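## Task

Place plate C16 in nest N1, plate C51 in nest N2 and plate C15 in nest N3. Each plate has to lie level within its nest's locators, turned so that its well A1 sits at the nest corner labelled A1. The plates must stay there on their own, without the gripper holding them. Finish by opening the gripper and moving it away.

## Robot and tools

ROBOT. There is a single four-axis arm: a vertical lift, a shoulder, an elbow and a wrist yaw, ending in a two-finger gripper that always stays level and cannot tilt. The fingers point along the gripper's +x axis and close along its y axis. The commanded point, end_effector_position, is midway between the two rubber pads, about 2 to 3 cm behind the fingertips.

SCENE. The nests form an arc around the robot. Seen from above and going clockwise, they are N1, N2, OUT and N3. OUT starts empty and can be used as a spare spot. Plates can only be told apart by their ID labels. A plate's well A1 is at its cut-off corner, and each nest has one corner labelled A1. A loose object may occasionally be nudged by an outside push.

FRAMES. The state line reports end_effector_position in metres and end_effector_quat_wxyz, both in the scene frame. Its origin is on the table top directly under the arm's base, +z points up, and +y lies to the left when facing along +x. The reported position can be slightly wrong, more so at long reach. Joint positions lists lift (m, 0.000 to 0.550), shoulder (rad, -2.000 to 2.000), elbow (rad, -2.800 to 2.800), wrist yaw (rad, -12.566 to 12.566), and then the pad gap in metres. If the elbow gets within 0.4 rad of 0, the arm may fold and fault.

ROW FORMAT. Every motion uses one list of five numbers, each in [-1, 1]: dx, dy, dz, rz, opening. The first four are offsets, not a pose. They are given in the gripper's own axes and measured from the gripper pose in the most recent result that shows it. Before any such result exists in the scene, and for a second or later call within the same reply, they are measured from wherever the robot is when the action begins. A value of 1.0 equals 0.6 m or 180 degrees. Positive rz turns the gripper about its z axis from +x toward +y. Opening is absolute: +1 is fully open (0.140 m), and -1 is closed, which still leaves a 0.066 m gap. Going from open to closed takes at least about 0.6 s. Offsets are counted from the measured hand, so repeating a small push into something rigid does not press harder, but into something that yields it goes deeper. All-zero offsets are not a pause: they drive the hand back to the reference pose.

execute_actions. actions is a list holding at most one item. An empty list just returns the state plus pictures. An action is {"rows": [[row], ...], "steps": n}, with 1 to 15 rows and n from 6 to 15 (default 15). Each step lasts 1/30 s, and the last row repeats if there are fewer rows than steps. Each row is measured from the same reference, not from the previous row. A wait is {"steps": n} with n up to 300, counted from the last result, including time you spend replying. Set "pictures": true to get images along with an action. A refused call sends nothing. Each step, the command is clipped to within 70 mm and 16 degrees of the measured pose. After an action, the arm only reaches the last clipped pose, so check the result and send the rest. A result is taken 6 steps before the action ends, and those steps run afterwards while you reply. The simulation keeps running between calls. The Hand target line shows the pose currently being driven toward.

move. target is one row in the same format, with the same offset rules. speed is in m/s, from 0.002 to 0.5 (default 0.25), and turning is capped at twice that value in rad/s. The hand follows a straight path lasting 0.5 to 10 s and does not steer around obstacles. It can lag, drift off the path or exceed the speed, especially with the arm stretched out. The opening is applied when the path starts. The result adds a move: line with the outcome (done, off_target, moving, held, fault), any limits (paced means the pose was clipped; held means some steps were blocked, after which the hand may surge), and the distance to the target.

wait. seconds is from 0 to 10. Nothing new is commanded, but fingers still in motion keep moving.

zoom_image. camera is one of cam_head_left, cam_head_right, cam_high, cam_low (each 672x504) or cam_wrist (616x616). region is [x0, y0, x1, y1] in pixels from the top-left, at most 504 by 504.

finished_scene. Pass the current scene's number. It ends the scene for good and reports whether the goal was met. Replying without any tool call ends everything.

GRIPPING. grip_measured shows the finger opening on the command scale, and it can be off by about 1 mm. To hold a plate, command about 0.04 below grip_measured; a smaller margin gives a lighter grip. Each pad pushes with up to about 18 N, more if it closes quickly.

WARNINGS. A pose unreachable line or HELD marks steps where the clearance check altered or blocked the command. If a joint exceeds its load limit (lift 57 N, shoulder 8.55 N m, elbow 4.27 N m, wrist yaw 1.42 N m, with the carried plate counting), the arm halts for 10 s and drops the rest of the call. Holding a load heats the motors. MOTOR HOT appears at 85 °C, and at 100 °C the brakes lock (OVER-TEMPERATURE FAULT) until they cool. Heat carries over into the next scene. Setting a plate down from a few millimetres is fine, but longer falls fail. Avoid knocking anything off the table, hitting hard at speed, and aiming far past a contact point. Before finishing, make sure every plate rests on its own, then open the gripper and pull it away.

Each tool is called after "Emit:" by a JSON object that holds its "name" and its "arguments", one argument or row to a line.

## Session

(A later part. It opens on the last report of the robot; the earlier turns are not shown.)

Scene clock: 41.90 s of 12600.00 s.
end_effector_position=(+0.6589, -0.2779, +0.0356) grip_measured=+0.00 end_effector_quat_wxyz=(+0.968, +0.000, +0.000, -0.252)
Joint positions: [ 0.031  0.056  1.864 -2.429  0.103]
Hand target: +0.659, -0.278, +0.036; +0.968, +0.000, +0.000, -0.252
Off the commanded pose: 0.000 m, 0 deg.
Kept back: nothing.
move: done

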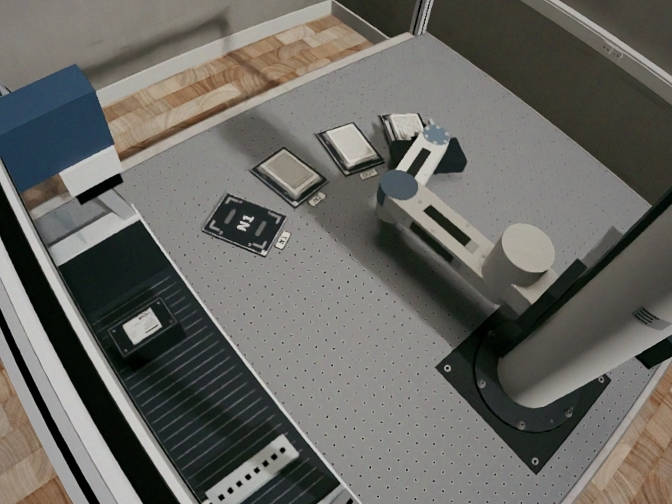

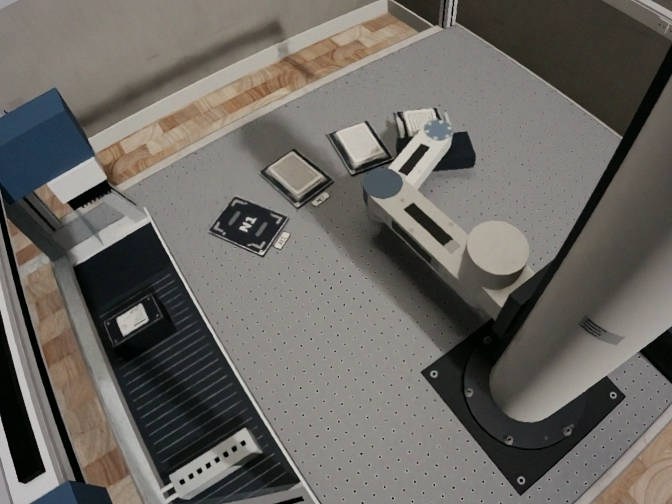

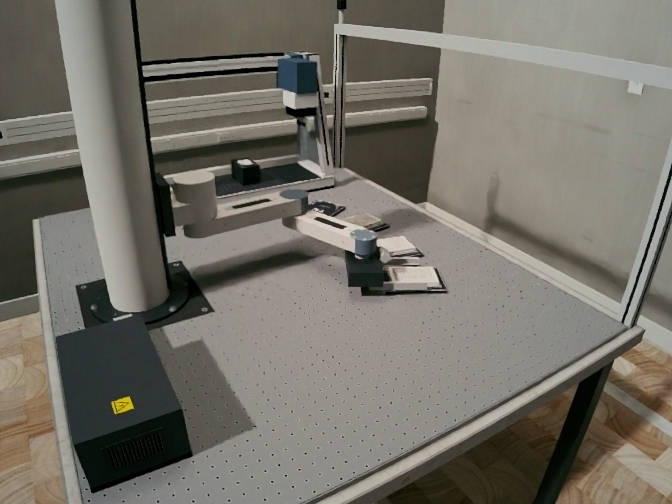

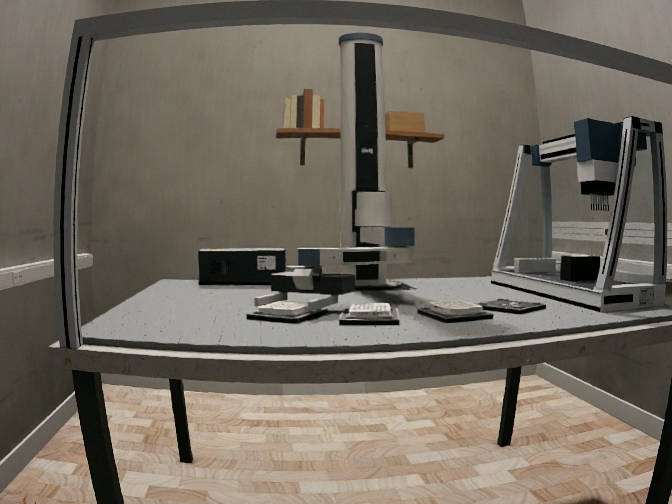

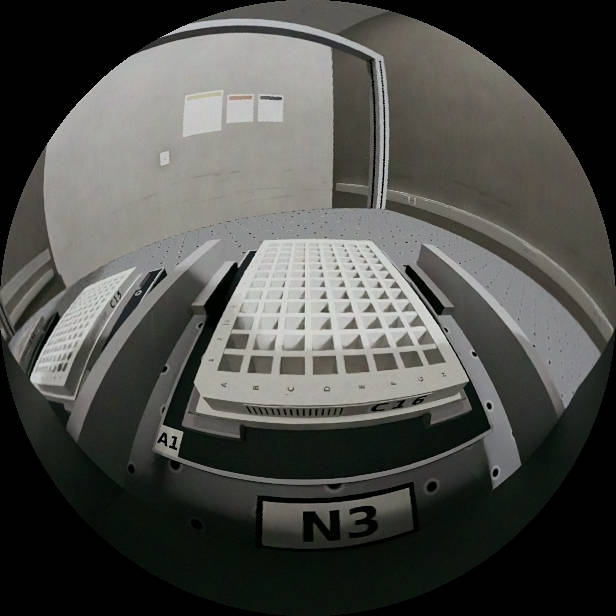

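Emit:
{"name": "execute_actions", "arguments": {
  "actions": []
}}

Emit:
{"name": "zoom_image", "arguments": {
  "camera": "cam_wrist",
  "region": [160, 370, 280, 460]
}}

Emit:
{"name": "zoom_image", "arguments": {
  "camera": "cam_wrist",
  "region": [390, 360, 510, 450]
}}

Emit:
{"name": "zoom_image", "arguments": {
  "camera": "cam_wrist",
  "region": [250, 230, 390, 270]
}}

Scene clock: 43.23 s of 12600.00 s.
end_effector_position=(+0.6589, -0.2779, +0.0356) grip_measured=+0.00 end_effector_quat_wxyz=(+0.968, +0.000, +0.000, -0.252)
Joint positions: [ 0.031  0.056  1.864 -2.429  0.103]
Hand target: +0.659, -0.278, +0.036; +0.968, +0.000, +0.000, -0.252
Off the commanded pose: 0.000 m, 0 deg.
Kept back: nothing.
Steps of this call (steps 1 to 40: nothing new was sent). Readings (end_effector_position):
1: (+0.6589, -0.2779, +0.0356)
2: (+0.6589, -0.2779, +0.0356)
4: (+0.6589, -0.2779, +0.0356)
8: (+0.6589, -0.2779, +0.0356)
40: the state above

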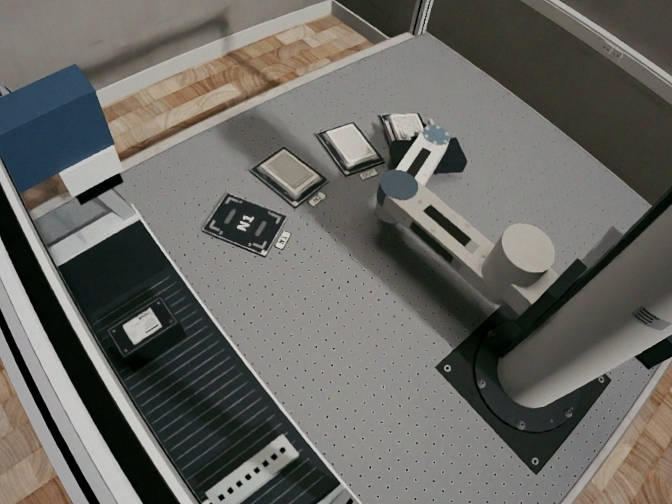

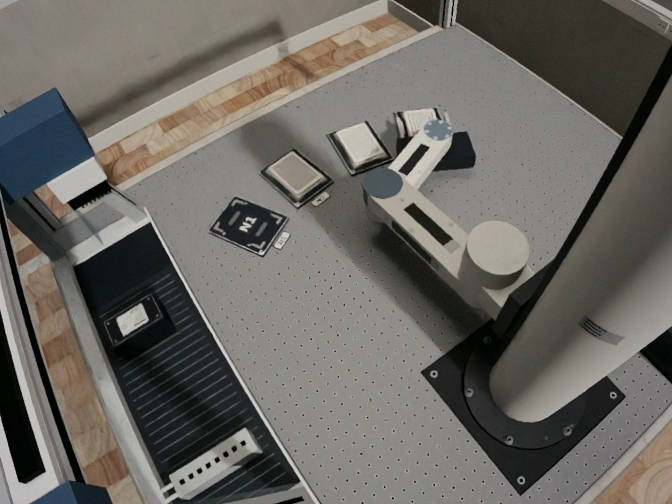

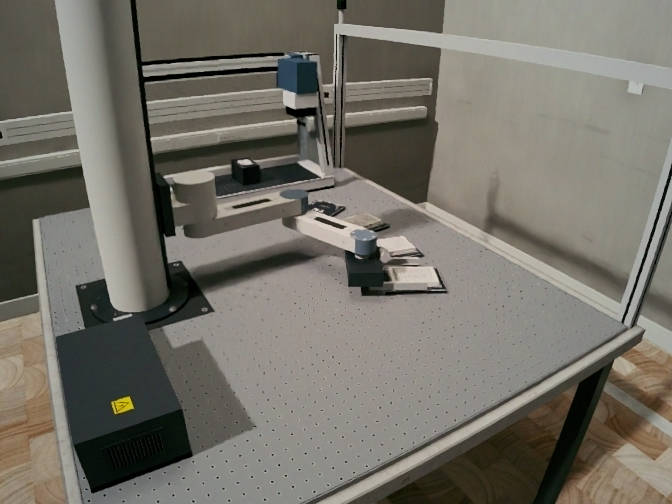

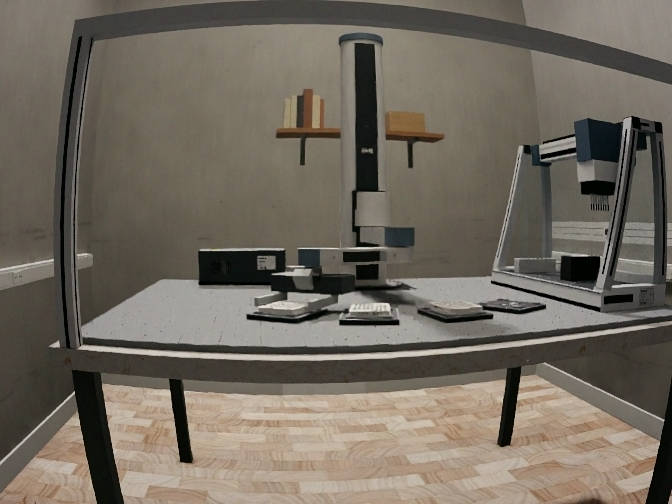

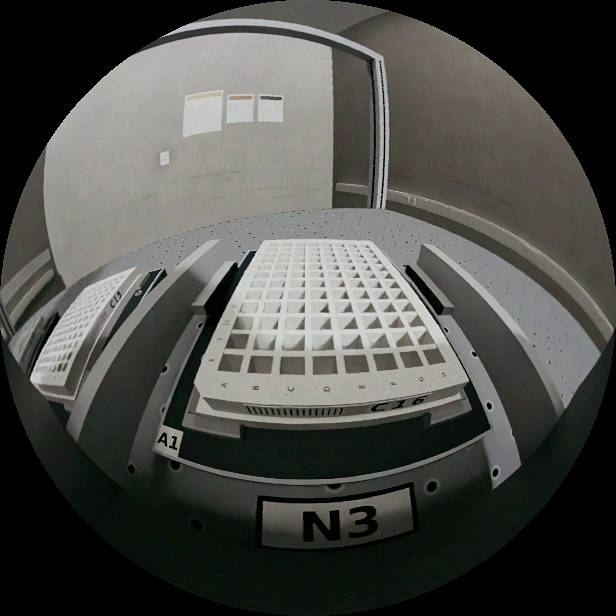

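Region (160, 370, 280, 460) of cam_wrist's 616x616 image, scaled by 4.200, with more detail than that image has; it fills the top 378 rows of this view, and the rest is white.

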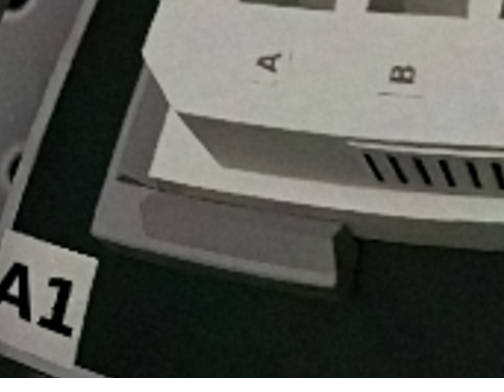

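Region (390, 360, 510, 450) of cam_wrist's 616x616 image, scaled by 4.200, with more detail than that image has; it fills the top 378 rows of this view, and the rest is white.

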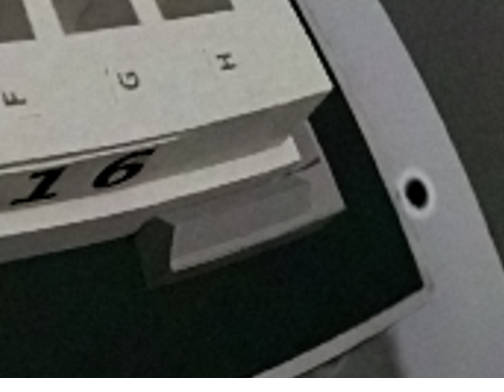

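Region (250, 230, 390, 270) of cam_wrist's 616x616 image, scaled by 3.600, with more detail than that image has; it fills the top 144 rows of this view, and the rest is white.

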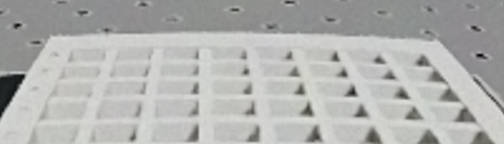

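Emit:
{"name": "execute_actions", "arguments": {
  "actions": [
    {"rows": [[0.00083,0.0012,0,0.0025,-0.2],[0.00083,0.0012,0,0.0025,-0.3],[0.00083,0.0012,0,0.0025,-0.38],[0.00083,0.0012,0,0.0025,-0.42],[0.00083,0.0012,0,0.0025,-0.45]], "steps": 15}
  ]
}}

Emit:
{"name": "execute_actions", "arguments": {
  "actions": []
}}

Emit:
{"name": "zoom_image", "arguments": {
  "camera": "cam_wrist",
  "region": [160, 370, 280, 460]
}}

Emit:
{"name": "zoom_image", "arguments": {
  "camera": "cam_wrist",
  "region": [390, 360, 510, 450]
}}

Emit:
{"name": "zoom_image", "arguments": {
  "camera": "cam_wrist",
  "region": [250, 230, 390, 270]
}}

Scene clock: 44.57 s of 12600.00 s.
end_effector_position=(+0.6597, -0.2775, +0.0356) grip_measured=-0.45 end_effector_quat_wxyz=(+0.969, +0.000, +0.000, -0.248)
Joint positions: [ 0.031  0.054  1.867 -2.422  0.086]
Steps of this call (steps 1 to 31: nothing new was sent; steps 32 to 40: the first 9 steps of this action). Readings (end_effector_position):
32: (+0.6591, -0.2778, +0.0356)
33: (+0.6597, -0.2775, +0.0356)
35: (+0.6597, -0.2775, +0.0356)
39: (+0.6597, -0.2775, +0.0356)
40: the state above

Scene clock: 44.77 s of 12600.00 s.
end_effector_position=(+0.6597, -0.2775, +0.0356) grip_measured=-0.45 end_effector_quat_wxyz=(+0.969, +0.000, +0.000, -0.248)
Joint positions: [ 0.031  0.054  1.867 -2.422  0.086]
Hand target: +0.660, -0.278, +0.036; +0.969, +0.000, +0.000, -0.248
Off the commanded pose: 0.000 m, 0 deg.
Kept back: nothing.
Steps of this call (steps 1 to 6: the last 6 steps of your previous action). Readings (end_effector_position):
1: (+0.6597, -0.2775, +0.0356)
2: (+0.6597, -0.2775, +0.0356)
4: (+0.6597, -0.2775, +0.0356)
6: the state above

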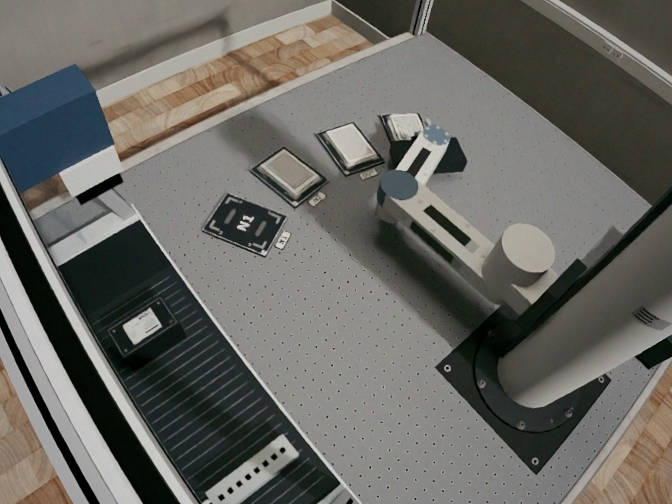

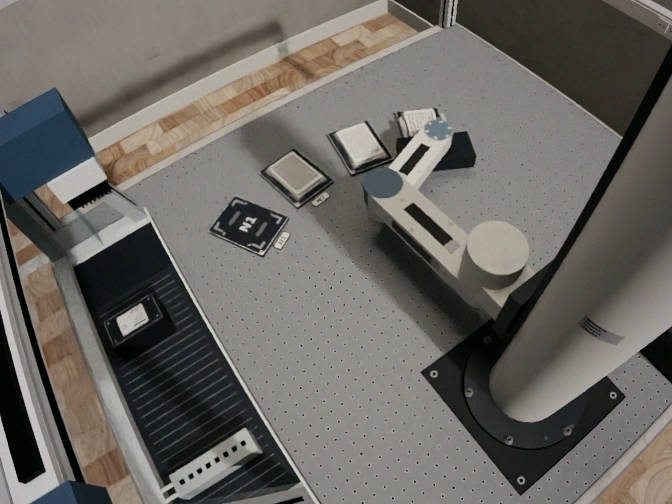

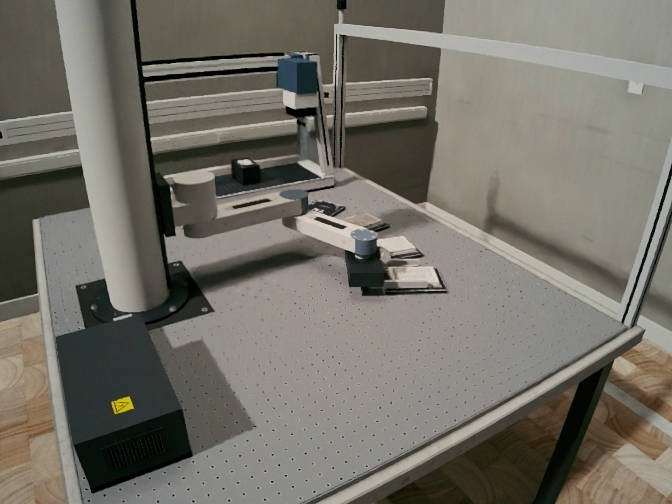

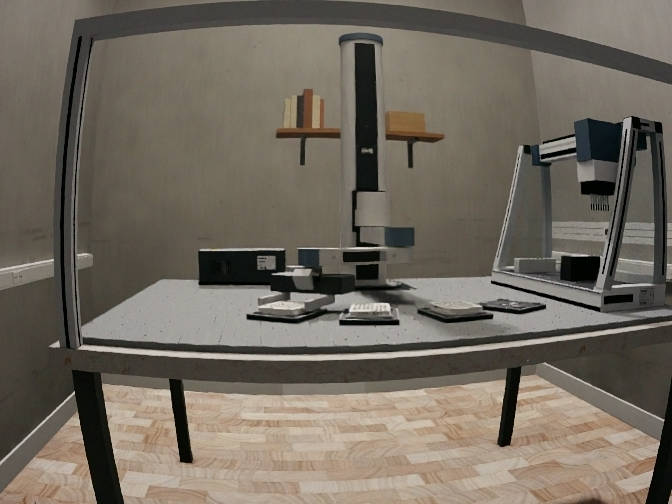

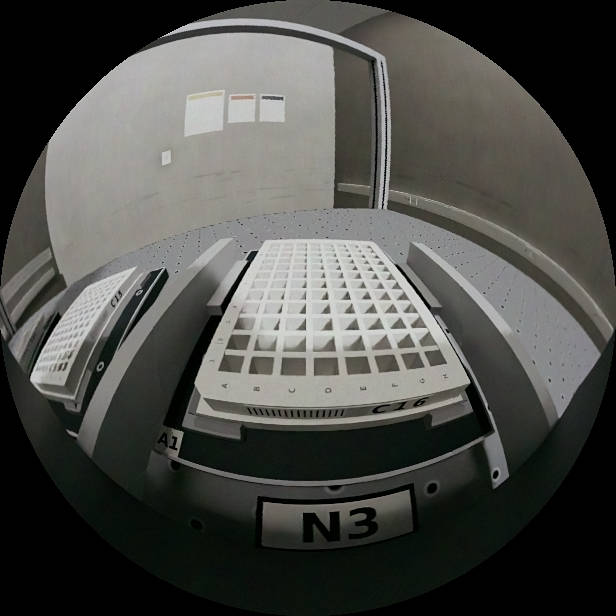

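Region (160, 370, 280, 460) of cam_wrist's 616x616 image, scaled by 4.200, with more detail than that image has; it fills the top 378 rows of this view, and the rest is white.

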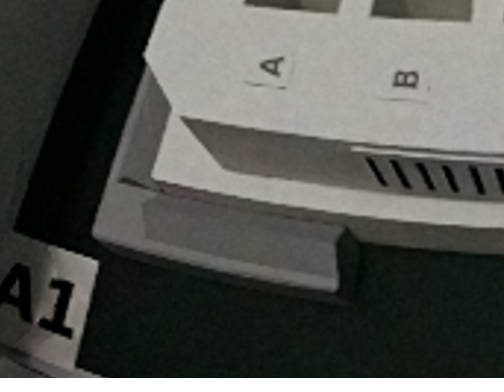

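Region (390, 360, 510, 450) of cam_wrist's 616x616 image, scaled by 4.200, with more detail than that image has; it fills the top 378 rows of this view, and the rest is white.

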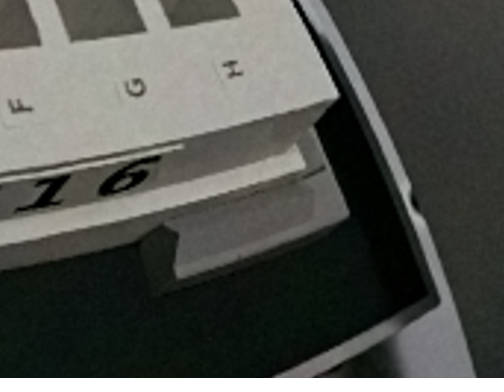

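Region (250, 230, 390, 270) of cam_wrist's 616x616 image, scaled by 3.600, with more detail than that image has; it fills the top 144 rows of this view, and the rest is white.

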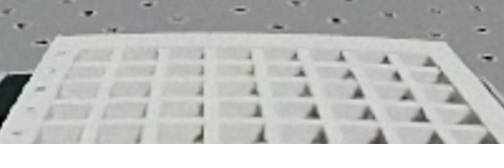

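Emit:
{"name": "execute_actions", "arguments": {
  "actions": [
    {"rows": [[0,0,0,0,-0.48],[0,0,0,0,-0.51],[0,0,0,0,-0.53],[0,0,0,0,-0.55],[0,0,0,0,-0.57],[0,0,0,0,-0.59],[0,0,0,0,-0.61],[0,0,0,0,-0.63]], "steps": 12}
  ]
}}

Emit:
{"name": "move", "arguments": {
  "target": [0, 0, 0.045, 0, -0.63],
  "speed": 0.1
}}

Emit:
{"name": "move", "arguments": {
  "target": [-0.40988, 0.79102, 0, 0.31194, -0.63],
  "speed": 0.45
}}

Scene clock: 45.97 s of 12600.00 s.
end_effector_position=(+0.6597, -0.2775, +0.0356) grip_measured=-0.57 end_effector_quat_wxyz=(+0.969, +0.000, +0.000, -0.248)
Joint positions: [ 0.031  0.054  1.867 -2.422  0.082]
Steps of this call (steps 1 to 30: nothing new was sent; steps 31 to 36: the first 6 steps of this action). Readings (end_effector_position):
31: (+0.6597, -0.2775, +0.0356)
32: (+0.6597, -0.2775, +0.0356)
34: (+0.6597, -0.2775, +0.0356)
36: the state above

Scene clock: 46.90 s of 12600.00 s.
end_effector_position=(+0.6597, -0.2775, +0.0626) grip_measured=-0.58 end_effector_quat_wxyz=(+0.969, +0.000, +0.000, -0.248)
Joint positions: [ 0.058  0.054  1.867 -2.422  0.082]
Hand target: +0.660, -0.278, +0.063; +0.969, +0.000, +0.000, -0.248
Off your previous action's commanded pose: 0.000 m, 0 deg at its last step (step 6 of this call).
Off the commanded pose: 0.000 m, 0 deg.
Kept back: nothing.
move: done

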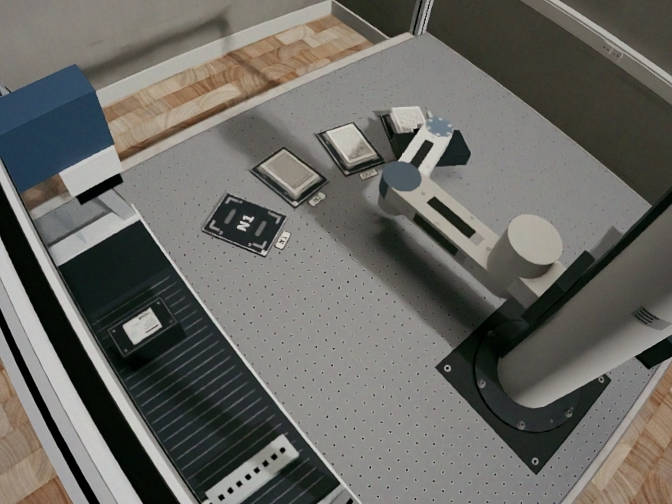

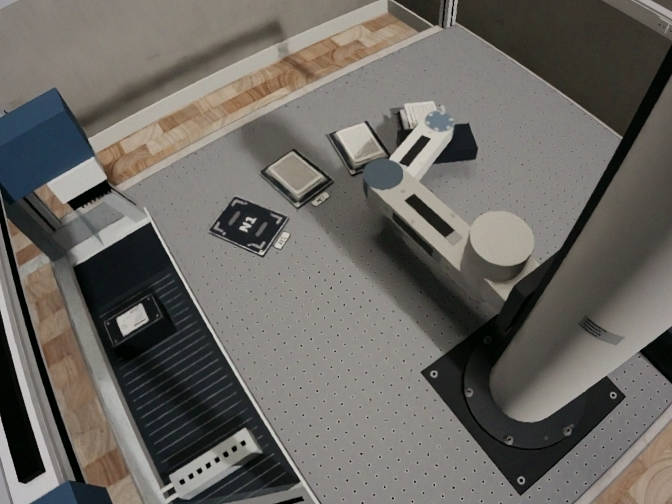

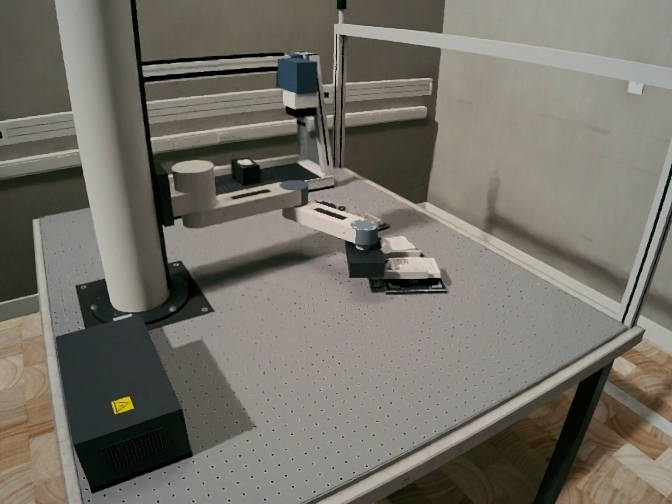

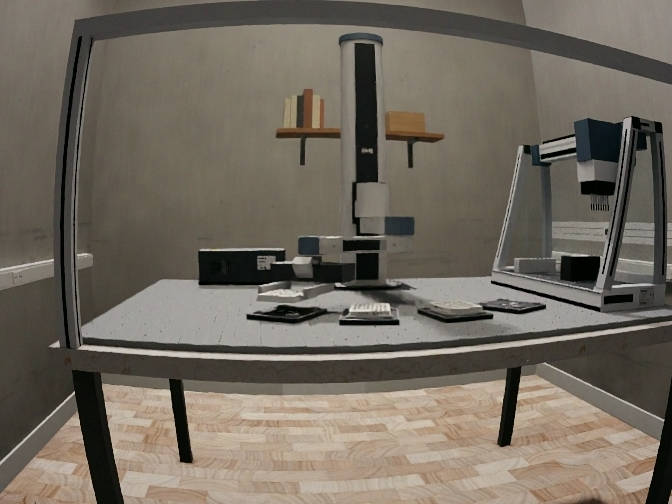

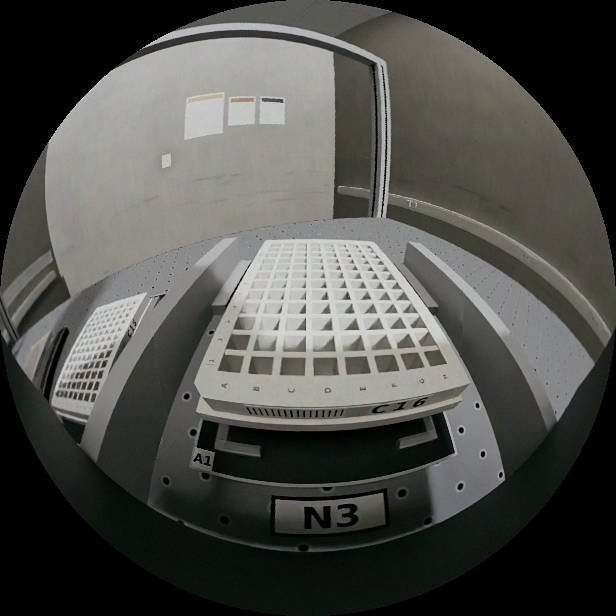

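Scene clock: 48.57 s of 12600.00 s.
end_effector_position=(+0.6718, +0.2573, +0.0626) grip_measured=-0.58 end_effector_quat_wxyz=(+0.971, +0.000, +0.000, +0.237)
Joint positions: [ 0.058  1.055  1.873 -2.448  0.082]
Hand target: +0.672, +0.257, +0.063; +0.971, +0.000, +0.000, +0.237
Off the commanded pose: 0.000 m, 0 deg.
Kept back: nothing.
move: done

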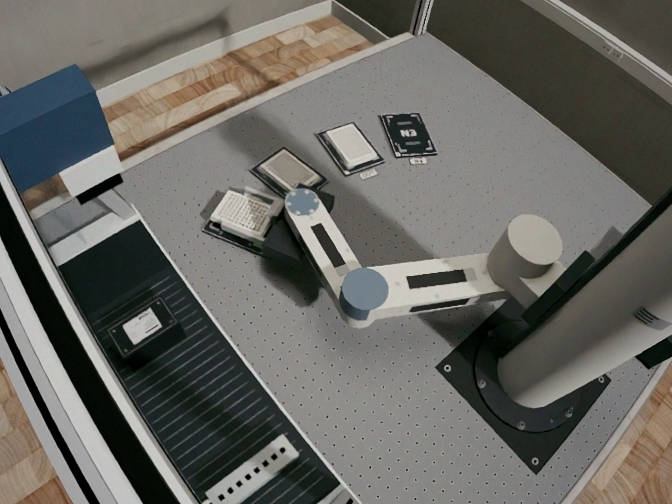

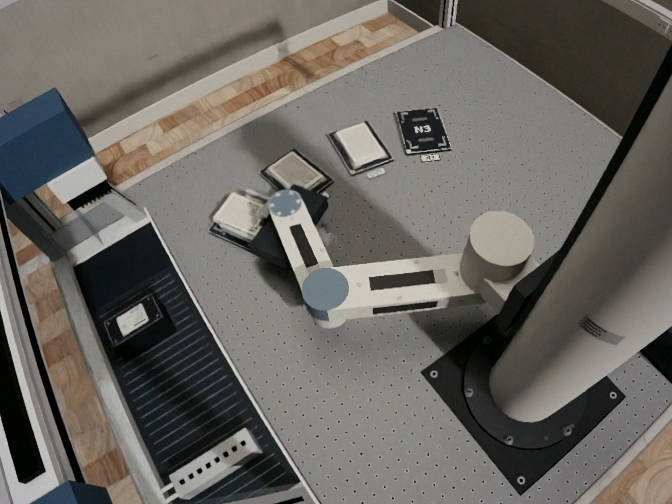

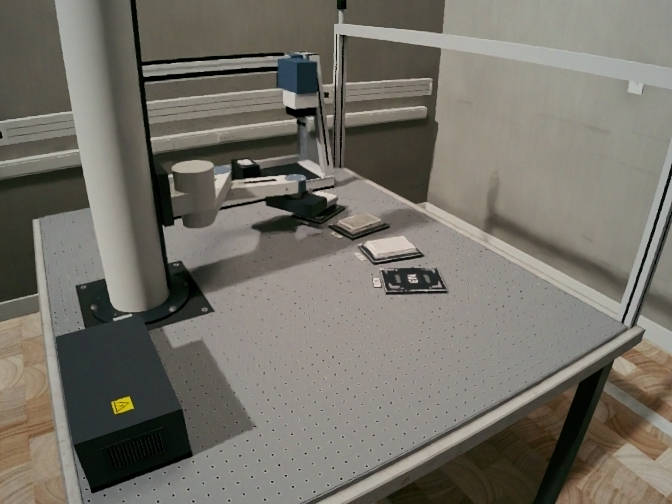

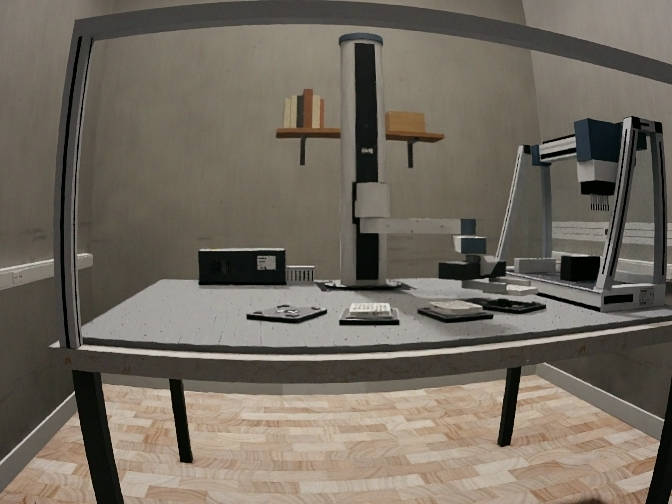

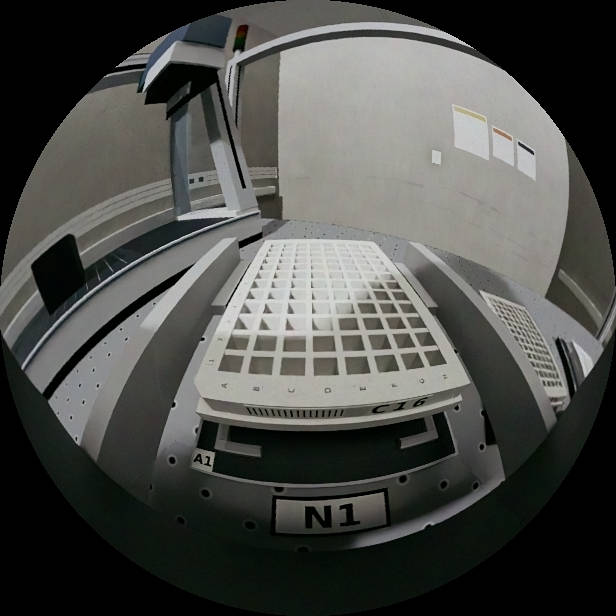

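Emit:
{"name": "move", "arguments": {
  "target": [0, -0.00075, -0.0315, -0.0002, -0.63],
  "speed": 0.1
}}

Emit:
{"name": "zoom_image", "arguments": {
  "camera": "cam_wrist",
  "region": [160, 390, 280, 480]
}}

Emit:
{"name": "zoom_image", "arguments": {
  "camera": "cam_wrist",
  "region": [390, 380, 510, 470]
}}

Scene clock: 49.70 s of 12600.00 s.
end_effector_position=(+0.6720, +0.2569, +0.0437) grip_measured=-0.58 end_effector_quat_wxyz=(+0.971, +0.000, +0.000, +0.237)
Joint positions: [ 0.039  1.055  1.873 -2.448  0.082]
Hand target: +0.672, +0.257, +0.044; +0.971, +0.000, +0.000, +0.237
Off the commanded pose: 0.000 m, 0 deg.
Kept back: nothing.
move: done

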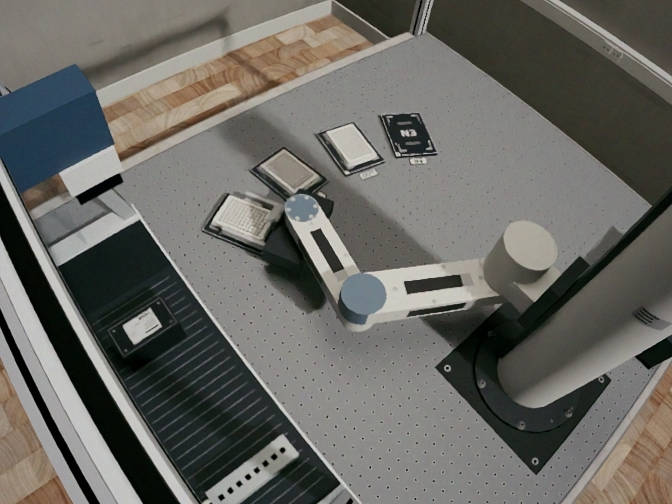

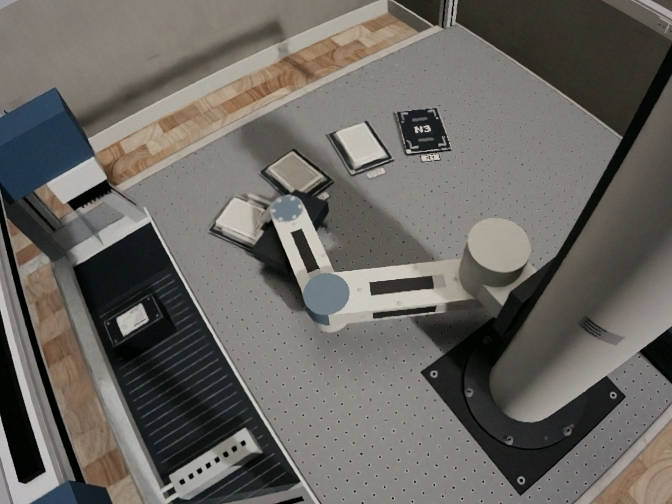

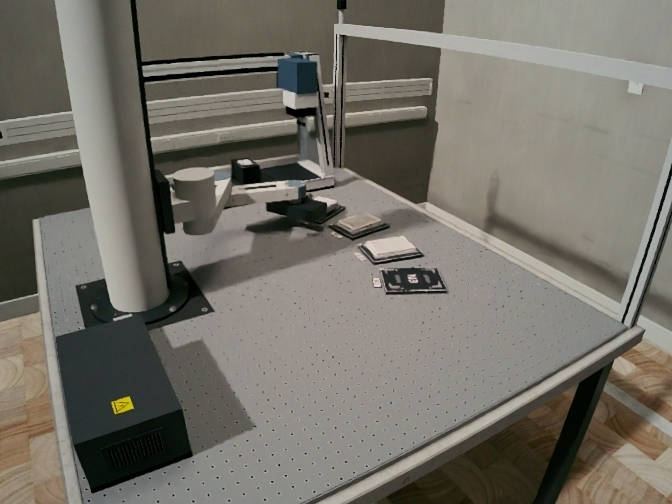

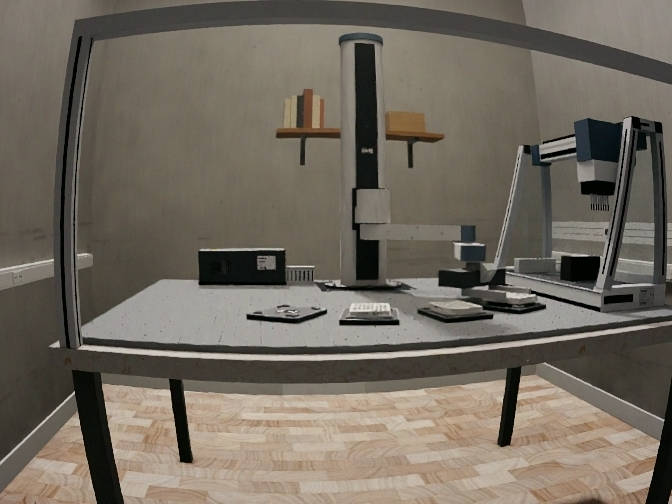

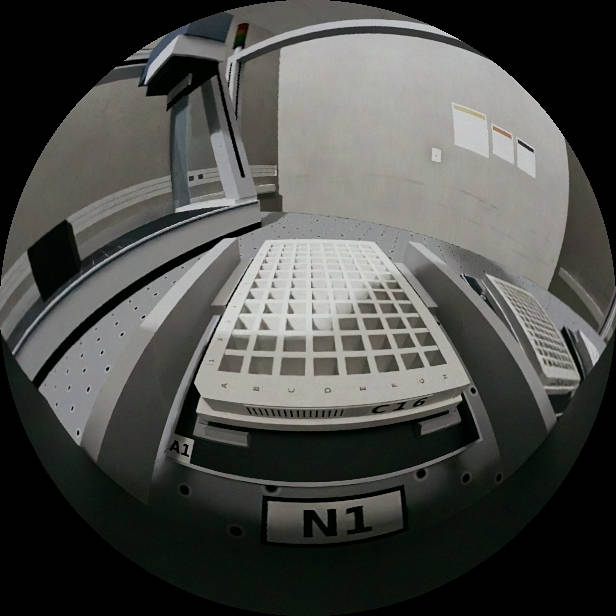

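Region (160, 390, 280, 480) of cam_wrist's 616x616 image, scaled by 4.200, with more detail than that image has; it fills the top 378 rows of this view, and the rest is white.

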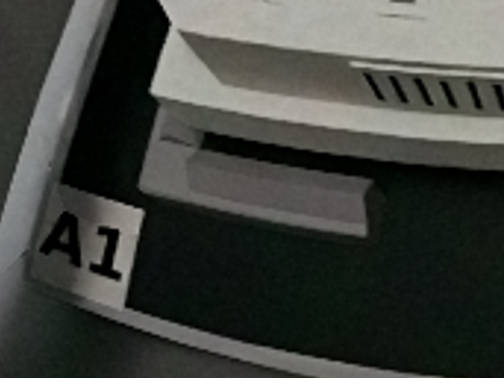

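Region (390, 380, 510, 470) of cam_wrist's 616x616 image, scaled by 4.200, with more detail than that image has; it fills the top 378 rows of this view, and the rest is white.

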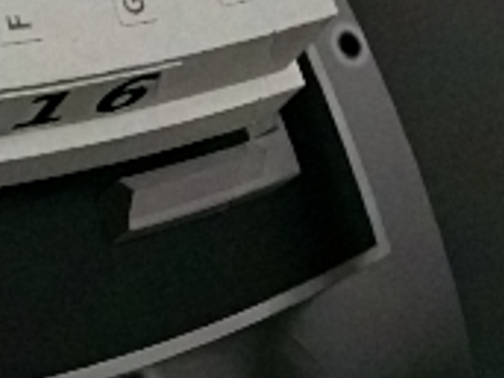

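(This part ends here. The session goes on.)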